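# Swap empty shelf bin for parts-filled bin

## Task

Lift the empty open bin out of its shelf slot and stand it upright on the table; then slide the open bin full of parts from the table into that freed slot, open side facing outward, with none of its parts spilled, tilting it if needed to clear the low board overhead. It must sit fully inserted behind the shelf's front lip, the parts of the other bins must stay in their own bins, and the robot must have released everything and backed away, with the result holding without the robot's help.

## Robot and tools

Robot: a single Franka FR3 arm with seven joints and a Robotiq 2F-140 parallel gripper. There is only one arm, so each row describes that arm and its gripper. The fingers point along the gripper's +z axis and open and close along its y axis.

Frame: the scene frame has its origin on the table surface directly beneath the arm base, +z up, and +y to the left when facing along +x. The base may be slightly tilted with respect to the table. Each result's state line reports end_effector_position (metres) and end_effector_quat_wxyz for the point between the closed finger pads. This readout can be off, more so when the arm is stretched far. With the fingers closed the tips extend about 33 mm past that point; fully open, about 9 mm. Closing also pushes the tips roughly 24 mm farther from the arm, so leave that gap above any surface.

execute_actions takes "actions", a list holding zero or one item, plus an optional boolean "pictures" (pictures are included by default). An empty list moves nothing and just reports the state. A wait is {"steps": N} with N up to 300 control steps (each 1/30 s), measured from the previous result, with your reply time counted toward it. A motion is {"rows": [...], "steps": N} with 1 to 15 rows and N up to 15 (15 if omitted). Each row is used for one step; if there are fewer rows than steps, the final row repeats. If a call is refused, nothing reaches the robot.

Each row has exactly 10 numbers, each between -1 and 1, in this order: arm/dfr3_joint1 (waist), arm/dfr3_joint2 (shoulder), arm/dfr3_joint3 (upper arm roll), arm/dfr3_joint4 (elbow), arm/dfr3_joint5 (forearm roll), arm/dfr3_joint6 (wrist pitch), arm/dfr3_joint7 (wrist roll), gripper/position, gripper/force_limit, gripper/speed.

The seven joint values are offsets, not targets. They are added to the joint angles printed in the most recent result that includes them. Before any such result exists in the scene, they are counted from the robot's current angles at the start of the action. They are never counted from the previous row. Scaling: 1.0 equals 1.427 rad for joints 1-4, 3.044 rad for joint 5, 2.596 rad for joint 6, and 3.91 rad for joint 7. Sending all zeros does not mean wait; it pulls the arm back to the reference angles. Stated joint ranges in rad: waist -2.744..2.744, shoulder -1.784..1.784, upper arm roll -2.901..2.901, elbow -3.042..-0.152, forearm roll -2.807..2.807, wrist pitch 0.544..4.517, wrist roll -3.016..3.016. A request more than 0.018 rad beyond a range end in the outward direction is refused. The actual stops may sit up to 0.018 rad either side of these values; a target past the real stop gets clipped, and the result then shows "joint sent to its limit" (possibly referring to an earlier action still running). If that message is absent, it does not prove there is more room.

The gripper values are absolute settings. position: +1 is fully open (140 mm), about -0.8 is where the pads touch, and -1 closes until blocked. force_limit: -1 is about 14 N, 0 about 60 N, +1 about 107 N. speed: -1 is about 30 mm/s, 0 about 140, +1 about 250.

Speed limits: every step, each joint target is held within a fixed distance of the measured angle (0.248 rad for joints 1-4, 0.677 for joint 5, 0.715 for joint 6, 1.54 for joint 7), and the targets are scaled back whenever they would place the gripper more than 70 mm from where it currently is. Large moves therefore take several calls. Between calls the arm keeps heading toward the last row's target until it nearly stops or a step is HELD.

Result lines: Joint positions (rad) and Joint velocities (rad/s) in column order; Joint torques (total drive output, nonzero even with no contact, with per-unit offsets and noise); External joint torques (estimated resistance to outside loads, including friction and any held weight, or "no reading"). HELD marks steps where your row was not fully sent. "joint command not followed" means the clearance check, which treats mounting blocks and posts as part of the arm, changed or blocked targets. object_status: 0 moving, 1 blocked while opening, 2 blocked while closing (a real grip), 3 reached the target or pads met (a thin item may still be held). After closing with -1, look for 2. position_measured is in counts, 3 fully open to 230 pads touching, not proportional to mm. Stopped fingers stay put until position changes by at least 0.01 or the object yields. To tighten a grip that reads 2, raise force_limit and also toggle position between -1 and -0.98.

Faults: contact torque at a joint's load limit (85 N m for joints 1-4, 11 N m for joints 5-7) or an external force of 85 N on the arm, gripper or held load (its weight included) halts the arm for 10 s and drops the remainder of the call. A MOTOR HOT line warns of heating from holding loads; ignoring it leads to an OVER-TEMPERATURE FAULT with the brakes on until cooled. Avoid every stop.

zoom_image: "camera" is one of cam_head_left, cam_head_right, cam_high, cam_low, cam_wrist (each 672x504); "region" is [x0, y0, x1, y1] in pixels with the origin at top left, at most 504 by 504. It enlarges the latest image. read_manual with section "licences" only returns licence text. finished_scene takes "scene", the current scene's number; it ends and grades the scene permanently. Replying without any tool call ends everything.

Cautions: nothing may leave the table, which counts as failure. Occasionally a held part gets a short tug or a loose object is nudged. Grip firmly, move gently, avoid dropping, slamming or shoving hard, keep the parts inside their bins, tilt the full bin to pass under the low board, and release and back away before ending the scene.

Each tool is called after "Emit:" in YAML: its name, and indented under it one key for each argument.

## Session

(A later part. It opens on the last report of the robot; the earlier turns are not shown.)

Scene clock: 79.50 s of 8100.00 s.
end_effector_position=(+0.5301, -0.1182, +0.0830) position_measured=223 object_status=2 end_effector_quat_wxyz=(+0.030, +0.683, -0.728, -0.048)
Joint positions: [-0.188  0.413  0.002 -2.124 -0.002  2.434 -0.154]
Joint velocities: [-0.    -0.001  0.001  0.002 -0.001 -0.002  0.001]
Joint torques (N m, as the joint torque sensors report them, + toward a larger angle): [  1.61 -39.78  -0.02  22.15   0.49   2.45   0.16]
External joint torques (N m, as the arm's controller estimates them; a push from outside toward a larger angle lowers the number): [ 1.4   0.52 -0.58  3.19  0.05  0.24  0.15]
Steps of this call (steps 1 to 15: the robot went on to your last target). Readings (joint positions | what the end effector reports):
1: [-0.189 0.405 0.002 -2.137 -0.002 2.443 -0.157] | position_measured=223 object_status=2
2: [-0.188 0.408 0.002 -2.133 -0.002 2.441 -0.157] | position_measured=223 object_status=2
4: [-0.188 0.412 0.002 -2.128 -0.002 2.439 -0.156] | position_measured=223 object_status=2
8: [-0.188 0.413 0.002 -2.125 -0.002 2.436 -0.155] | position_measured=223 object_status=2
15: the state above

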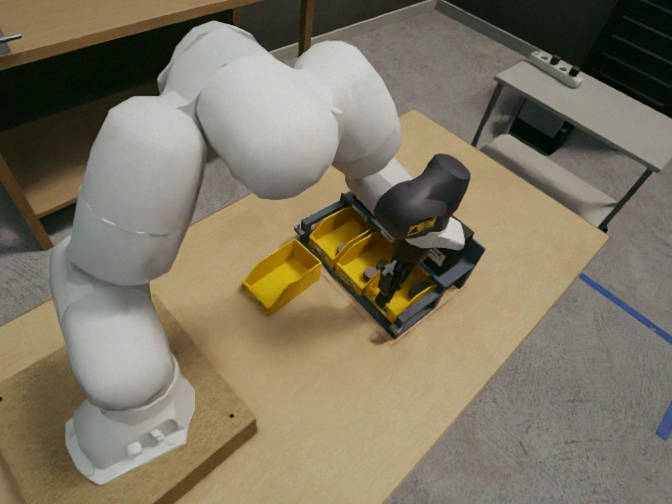

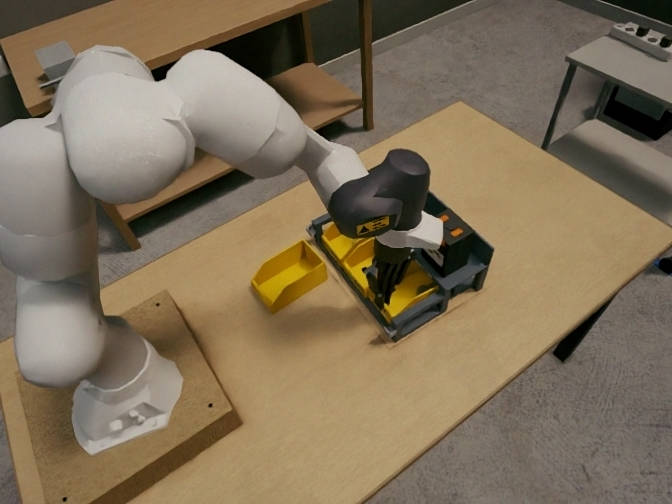

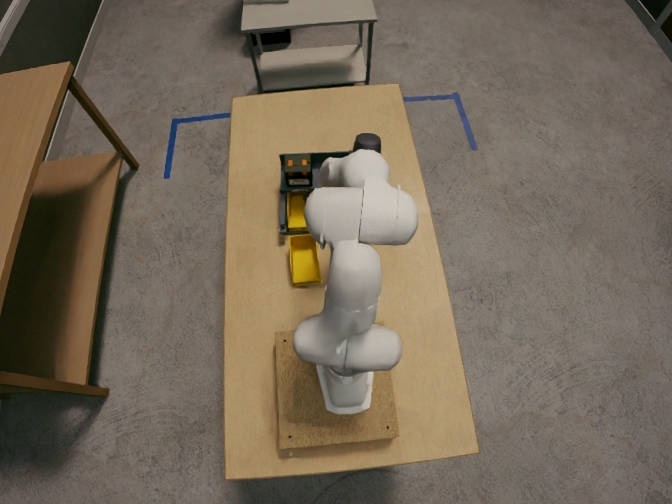

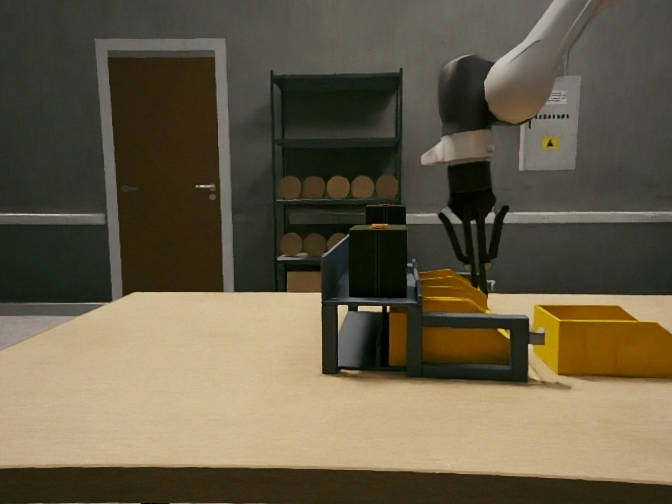

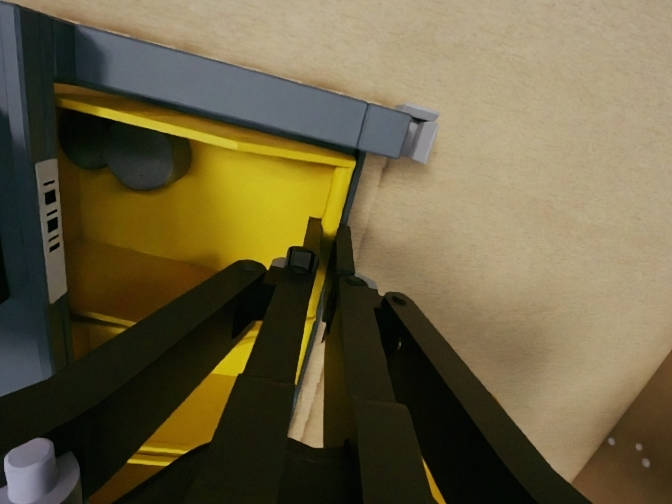

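Emit:
execute_actions:
  actions:
    - {"rows":[[0,0,0,-0.002,0,0.008,0,-1,0.8,-0.5],[0,-0.001,0,-0.005,0,0.015,0,-1,0.8,-0.5],[0,-0.001,0,-0.009,0,0.021,0,-1,0.8,-0.5],[0,-0.002,0,-0.013,0,0.027,0,-1,0.8,-0.5],[0,-0.002,0,-0.017,0,0.032,0,-1,0.8,-0.5],[0,-0.003,0,-0.021,0,0.036,0,-1,0.8,-0.5],[0,-0.003,0,-0.025,0,0.04,0,-1,0.8,-0.5],[0,-0.004,0,-0.029,0,0.043,0,-1,0.8,-0.5],[0,-0.004,0,-0.033,0,0.045,0,-1,0.8,-0.5],[0,-0.005,0,-0.037,0,0.046,0,-1,0.8,-0.5],[0,-0.005,0,-0.04,0,0.046,0,-1,0.8,-0.5],[0,-0.006,0,-0.043,0,0.046,0,-1,0.8,-0.5],[0,-0.006,0,-0.045,0,0.046,0,-1,0.8,-0.5],[0,-0.007,0,-0.047,0,0.046,0,-1,0.8,-0.5]]}
  pictures: false

Emit:
execute_actions:
  actions:
    - {"steps":15}
  pictures: false

Emit:
execute_actions:
  actions:
    - {"rows":[[0,0,0,-0.002,0,0.008,0,-1,0.8,-0.5],[0,-0.001,0,-0.005,0,0.015,0,-1,0.8,-0.5],[0,-0.001,0,-0.009,0,0.021,0,-1,0.8,-0.5],[0,-0.002,0,-0.013,0,0.027,0,-1,0.8,-0.5],[0,-0.002,0,-0.017,0,0.032,0,-1,0.8,-0.5],[0,-0.003,0,-0.021,0,0.036,0,-1,0.8,-0.5],[0,-0.003,0,-0.025,0,0.04,0,-1,0.8,-0.5],[0,-0.004,0,-0.029,0,0.043,0,-1,0.8,-0.5],[0,-0.004,0,-0.033,0,0.045,0,-1,0.8,-0.5],[0,-0.005,0,-0.037,0,0.046,0,-1,0.8,-0.5],[0,-0.005,0,-0.04,0,0.046,0,-1,0.8,-0.5],[0,-0.006,0,-0.043,0,0.046,0,-1,0.8,-0.5],[0,-0.006,0,-0.045,0,0.046,0,-1,0.8,-0.5],[0,-0.007,0,-0.047,0,0.046,0,-1,0.8,-0.5]]}
  pictures: false

Emit:
execute_actions:
  actions:
    - {"steps":15}

Scene clock: 84.00 s of 8100.00 s.
end_effector_position=(+0.5283, -0.1176, +0.0709) position_measured=223 object_status=2 end_effector_quat_wxyz=(+0.017, +0.684, -0.729, -0.029)
Joint positions: [-0.188  0.409  0.002 -2.185 -0.002  2.537 -0.153]
Joint velocities: [-0.001 -0.018 -0.001 -0.069  0.001  0.086 -0.001]
Joint torques (N m, as the joint torque sensors report them, + toward a larger angle): [ -0.02 -38.92  -0.11  18.34   0.39   2.98  -0.14]
External joint torques (N m, as the arm's controller estimates them; a push from outside toward a larger angle lowers the number): [-0.18  0.89 -0.62 -0.65 -0.03  0.53 -0.14]
Steps of this call (steps 1 to 15: the robot went on to your last target; steps 16 to 90: nothing new was sent; then 1.00 s passed at rest; steps 91 to 105: all 15 steps of this action). Readings (joint positions | what the end effector reports):
91: [-0.188 0.413 0.002 -2.125 -0.002 2.436 -0.153] | position_measured=223 object_status=2
92: [-0.188 0.413 0.002 -2.126 -0.002 2.441 -0.153] | position_measured=223 object_status=2
94: [-0.188 0.413 0.002 -2.133 -0.002 2.457 -0.153] | position_measured=223 object_status=2
98: [-0.188 0.413 0.002 -2.154 -0.002 2.495 -0.153] | position_measured=223 object_status=2
105: the state above

Scene clock: 84.50 s of 8100.00 s.
end_effector_position=(+0.5282, -0.1175, +0.0702) position_measured=223 object_status=2 end_effector_quat_wxyz=(+0.016, +0.684, -0.729, -0.027)
Joint positions: [-0.188  0.408  0.002 -2.191 -0.002  2.547 -0.153]
Joint velocities: [ 0.     0.001 -0.    -0.001  0.     0.003 -0.002]
Joint torques (N m, as the joint torque sensors report them, + toward a larger angle): [  0.95 -40.99   0.12  18.73   0.45   3.29  -0.1 ]
External joint torques (N m, as the arm's controller estimates them; a push from outside toward a larger angle lowers the number): [ 0.63 -1.77 -0.54  0.61  0.05  0.95 -0.1 ]
Steps of this call (steps 1 to 15: the robot went on to your last target). Readings (joint positions | what the end effector reports):
1: [-0.188 0.409 0.002 -2.187 -0.002 2.540 -0.153] | position_measured=223 object_status=2
2: [-0.188 0.408 0.002 -2.188 -0.002 2.542 -0.153] | position_measured=223 object_status=2
4: [-0.188 0.408 0.002 -2.189 -0.002 2.544 -0.153] | position_measured=223 object_status=2
8: [-0.188 0.408 0.002 -2.191 -0.002 2.546 -0.153] | position_measured=223 object_status=2
15: the state above

Scene clock: 85.00 s of 8100.00 s.
end_effector_position=(+0.5267, -0.1171, +0.0610) position_measured=223 object_status=2 end_effector_quat_wxyz=(+0.001, +0.684, -0.730, -0.007)
Joint positions: [-0.188  0.403  0.002 -2.251 -0.002  2.651 -0.153]
Joint velocities: [-0.001 -0.031  0.    -0.061 -0.002  0.087 -0.001]
Joint torques (N m, as the joint torque sensors report them, + toward a larger angle): [  1.01 -37.66   0.42  15.81   0.34   2.73  -0.06]
External joint torques (N m, as the arm's controller estimates them; a push from outside toward a larger angle lowers the number): [ 0.79  1.76 -0.15 -2.77 -0.04 -0.12 -0.06]
Steps of this call (steps 1 to 15: all 15 steps of this action). Readings (joint positions | what the end effector reports):
1: [-0.188 0.408 0.002 -2.192 -0.002 2.549 -0.153] | position_measured=223 object_status=2
2: [-0.188 0.408 0.002 -2.193 -0.002 2.554 -0.153] | position_measured=223 object_status=2
4: [-0.188 0.408 0.002 -2.200 -0.002 2.570 -0.153] | position_measured=223 object_status=2
8: [-0.188 0.408 0.002 -2.220 -0.002 2.608 -0.153] | position_measured=223 object_status=2
15: the state above

Scene clock: 85.50 s of 8100.00 s.
end_effector_position=(+0.5267, -0.1170, +0.0609) position_measured=223 object_status=2 end_effector_quat_wxyz=(-0.000, +0.684, -0.729, -0.005)
Joint positions: [-0.188  0.4    0.002 -2.257 -0.002  2.66  -0.153]
Joint velocities: [-0.001 -0.001 -0.001  0.001 -0.001  0.001 -0.001]
Joint torques (N m, as the joint torque sensors report them, + toward a larger angle): [  0.61 -38.26  -0.22  18.01   0.3    3.49  -0.08]
External joint torques (N m, as the arm's controller estimates them; a push from outside toward a larger angle lowers the number): [ 0.5   0.1  -0.68  0.54 -0.06  0.99 -0.08]
Steps of this call (steps 1 to 15: the robot went on to your last target). Readings (joint positions | what the end effector reports):
1: [-0.188 0.402 0.002 -2.253 -0.002 2.654 -0.153] | position_measured=223 object_status=2
2: [-0.188 0.401 0.002 -2.254 -0.002 2.655 -0.153] | position_measured=223 object_status=2
4: [-0.188 0.401 0.002 -2.255 -0.002 2.658 -0.153] | position_measured=223 object_status=2
8: [-0.188 0.400 0.002 -2.257 -0.002 2.660 -0.153] | position_measured=223 object_status=2
15: the state above
The arm was judged still, so your last target was given up. Only a new action makes it travel on or press farther. Fingers that are still opening or closing keep moving.

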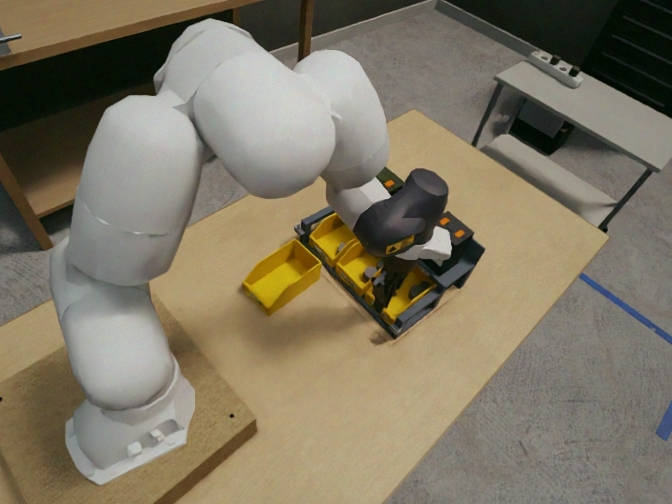

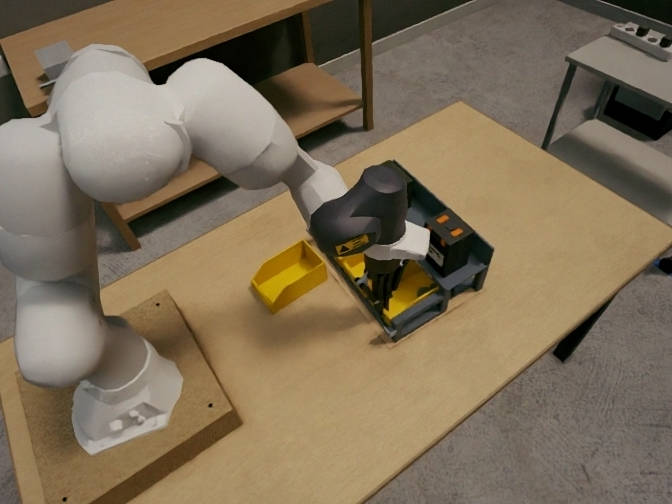

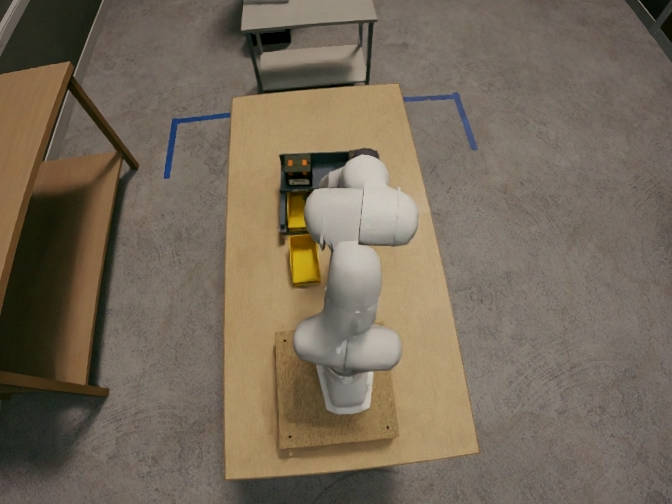

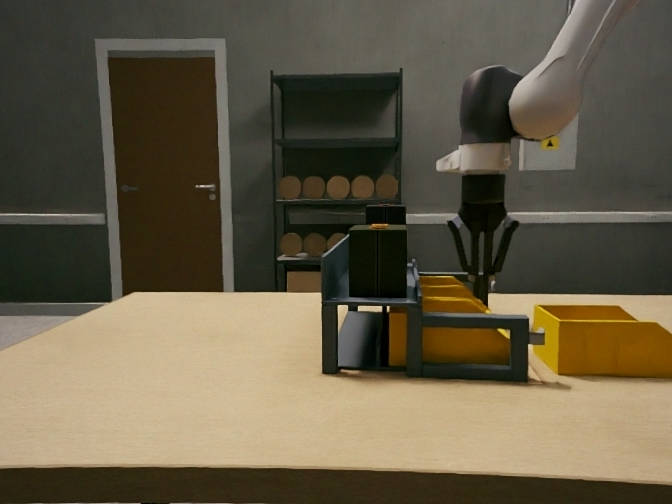

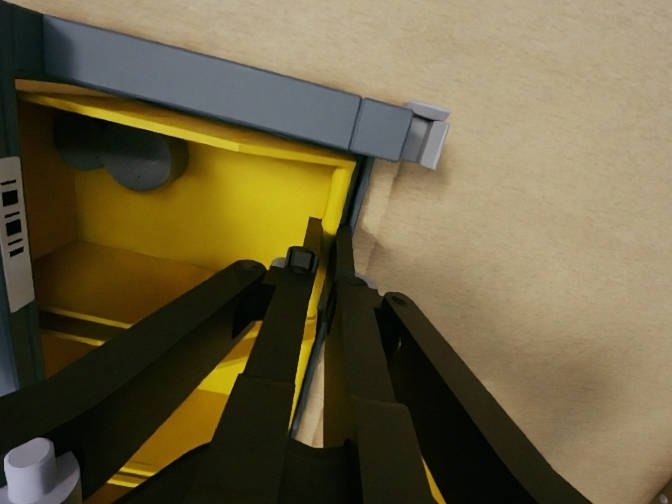

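Emit:
execute_actions:
  actions:
    - {"rows":[[0,0,0,0,0,0,0,-0.45,0.8,0]],"steps":11}
  pictures: false

Emit:
execute_actions:
  actions:
    - {"rows":[[0,-0.01,0,0,0,-0.015,0,-0.45,0.8,0],[0,-0.03,0,0,0,-0.03,0,-0.45,0.8,0],[0,-0.05,0,0,0,-0.045,0,-0.45,0.8,0],[0,-0.075,0,0,0,-0.06,0,-0.45,0.8,0],[0,-0.1,0,0,0,-0.075,0,-0.45,0.8,0],[0,-0.125,0,0,0,-0.09,0,-0.45,0.8,0],[0,-0.15,0,0,0,-0.105,0,-0.45,0.8,0],[0,-0.175,0,0,0,-0.118,0,-0.45,0.8,0],[0,-0.2,0,0,0,-0.128,0,-0.45,0.8,0],[0,-0.22,0,0,0,-0.135,0,-0.45,0.8,0],[0,-0.238,0,0,0,-0.14,0,-0.45,0.8,0],[0,-0.25,0,0,0,-0.14,0,-0.45,0.8,0]]}
  pictures: false

Emit:
execute_actions:
  actions:
    - {"steps":10}

Scene clock: 88.37 s of 8100.00 s.
end_effector_position=(+0.5267, -0.1170, +0.0609) position_measured=186 object_status=0 end_effector_quat_wxyz=(-0.000, +0.684, -0.729, -0.005)
Joint positions: [-0.188  0.4    0.002 -2.257 -0.002  2.661 -0.153]
Joint velocities: [ 0.     0.001 -0.001 -0.     0.001  0.    -0.   ]
Joint torques (N m, as the joint torque sensors report them, + toward a larger angle): [ -0.1  -36.78   0.22  18.1    0.39   2.54  -0.11]
External joint torques (N m, as the arm's controller estimates them; a push from outside toward a larger angle lowers the number): [-0.31  1.35 -0.33  0.81  0.03  0.07 -0.11]
Steps of this call (steps 1 to 75: nothing new was sent; steps 76 to 86: all 11 steps of this action). Readings (joint positions | what the end effector reports):
76: [-0.188 0.400 0.002 -2.257 -0.002 2.661 -0.153] | position_measured=223 object_status=0
77: [-0.188 0.400 0.002 -2.257 -0.002 2.661 -0.153] | position_measured=223 object_status=0
79: [-0.188 0.400 0.002 -2.257 -0.002 2.661 -0.153] | position_measured=202 object_status=0
83: [-0.188 0.400 0.002 -2.257 -0.002 2.661 -0.153] | position_measured=186 object_status=0
86: the state above

Scene clock: 88.87 s of 8100.00 s.
end_effector_position=(+0.5330, -0.1197, +0.2265) position_measured=186 object_status=3 end_effector_quat_wxyz=(-0.015, +0.684, -0.729, +0.018)
Joint positions: [-0.188  0.047  0.002 -2.251 -0.002  2.356 -0.153]
Joint velocities: [-0.    -0.228  0.002  0.013 -0.001 -0.297  0.   ]
Joint torques (N m, as the joint torque sensors report them, + toward a larger angle): [  0.28 -22.59  -0.77  18.94   0.58   1.4   -0.03]
External joint torques (N m, as the arm's controller estimates them; a push from outside toward a larger angle lowers the number): [ 0.11 -1.28 -0.97  2.7   0.04 -0.3  -0.03]
Steps of this call (steps 1 to 15: all 15 steps of this action). Readings (joint positions | what the end effector reports):
1: [-0.188 0.399 0.002 -2.257 -0.002 2.655 -0.153] | position_measured=186 object_status=0
2: [-0.188 0.393 0.002 -2.259 -0.002 2.643 -0.153] | position_measured=186 object_status=0
4: [-0.188 0.361 0.002 -2.262 -0.002 2.604 -0.153] | position_measured=186 object_status=3
8: [-0.188 0.235 0.002 -2.261 -0.002 2.495 -0.153] | position_measured=186 object_status=3
15: the state above

Scene clock: 89.20 s of 8100.00 s.
end_effector_position=(+0.5173, -0.1162, +0.2233) position_measured=186 object_status=3 end_effector_quat_wxyz=(-0.002, +0.684, -0.730, -0.001)
Joint positions: [-0.188  0.041  0.002 -2.255 -0.002  2.307 -0.153]
Joint velocities: [-0.001  0.     0.001 -0.    -0.001 -0.046  0.   ]
Joint torques (N m, as the joint torque sensors report them, + toward a larger angle): [  0.01 -29.47  -0.43  21.72   0.61   2.23   0.05]
External joint torques (N m, as the arm's controller estimates them; a push from outside toward a larger angle lowers the number): [-0.27  2.33 -0.75 -0.52  0.02 -0.31  0.05]
Steps of this call (steps 1 to 10: the robot went on to your last target). Readings (joint positions | what the end effector reports):
1: [-0.188 0.042 0.002 -2.251 -0.002 2.346 -0.153] | position_measured=186 object_status=3
2: [-0.188 0.041 0.002 -2.251 -0.002 2.338 -0.153] | position_measured=186 object_status=3
4: [-0.188 0.041 0.002 -2.253 -0.002 2.326 -0.153] | position_measured=186 object_status=3
8: [-0.188 0.041 0.002 -2.255 -0.002 2.311 -0.153] | position_measured=186 object_status=3
10: the state above

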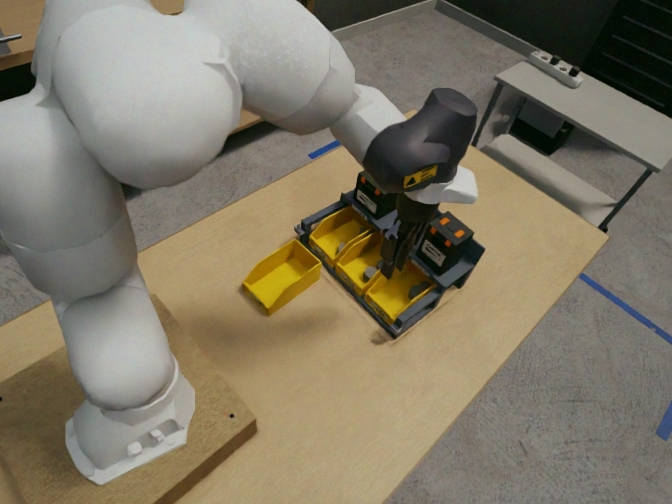

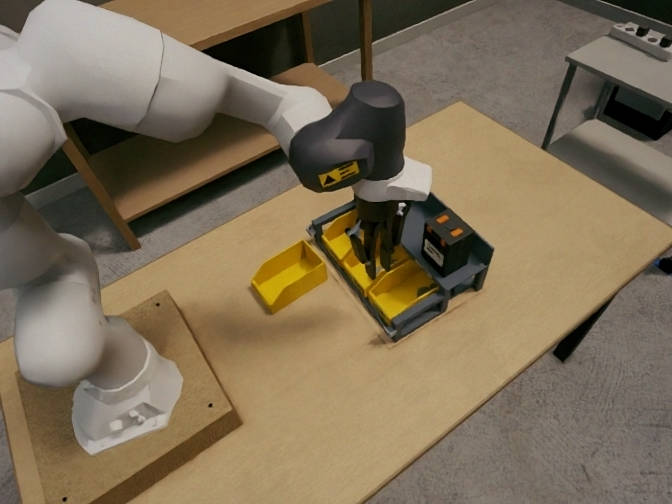

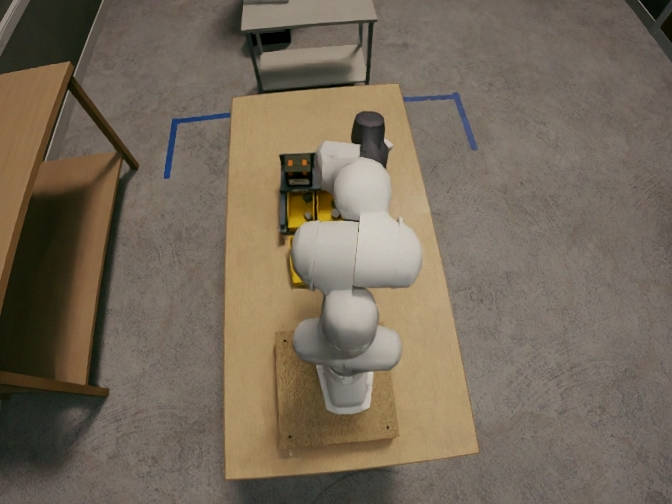

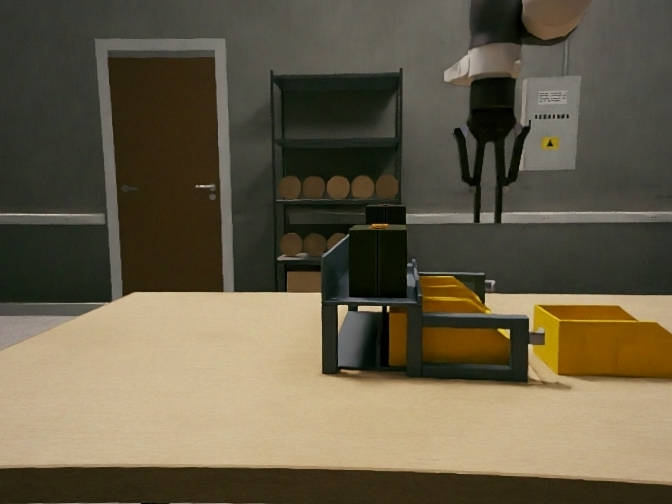

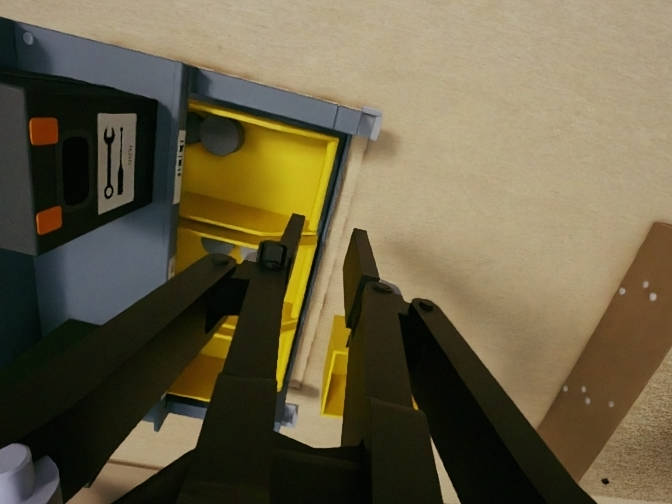

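Emit:
finished_scene:
  scene: 2

The scene is finished: the task was done.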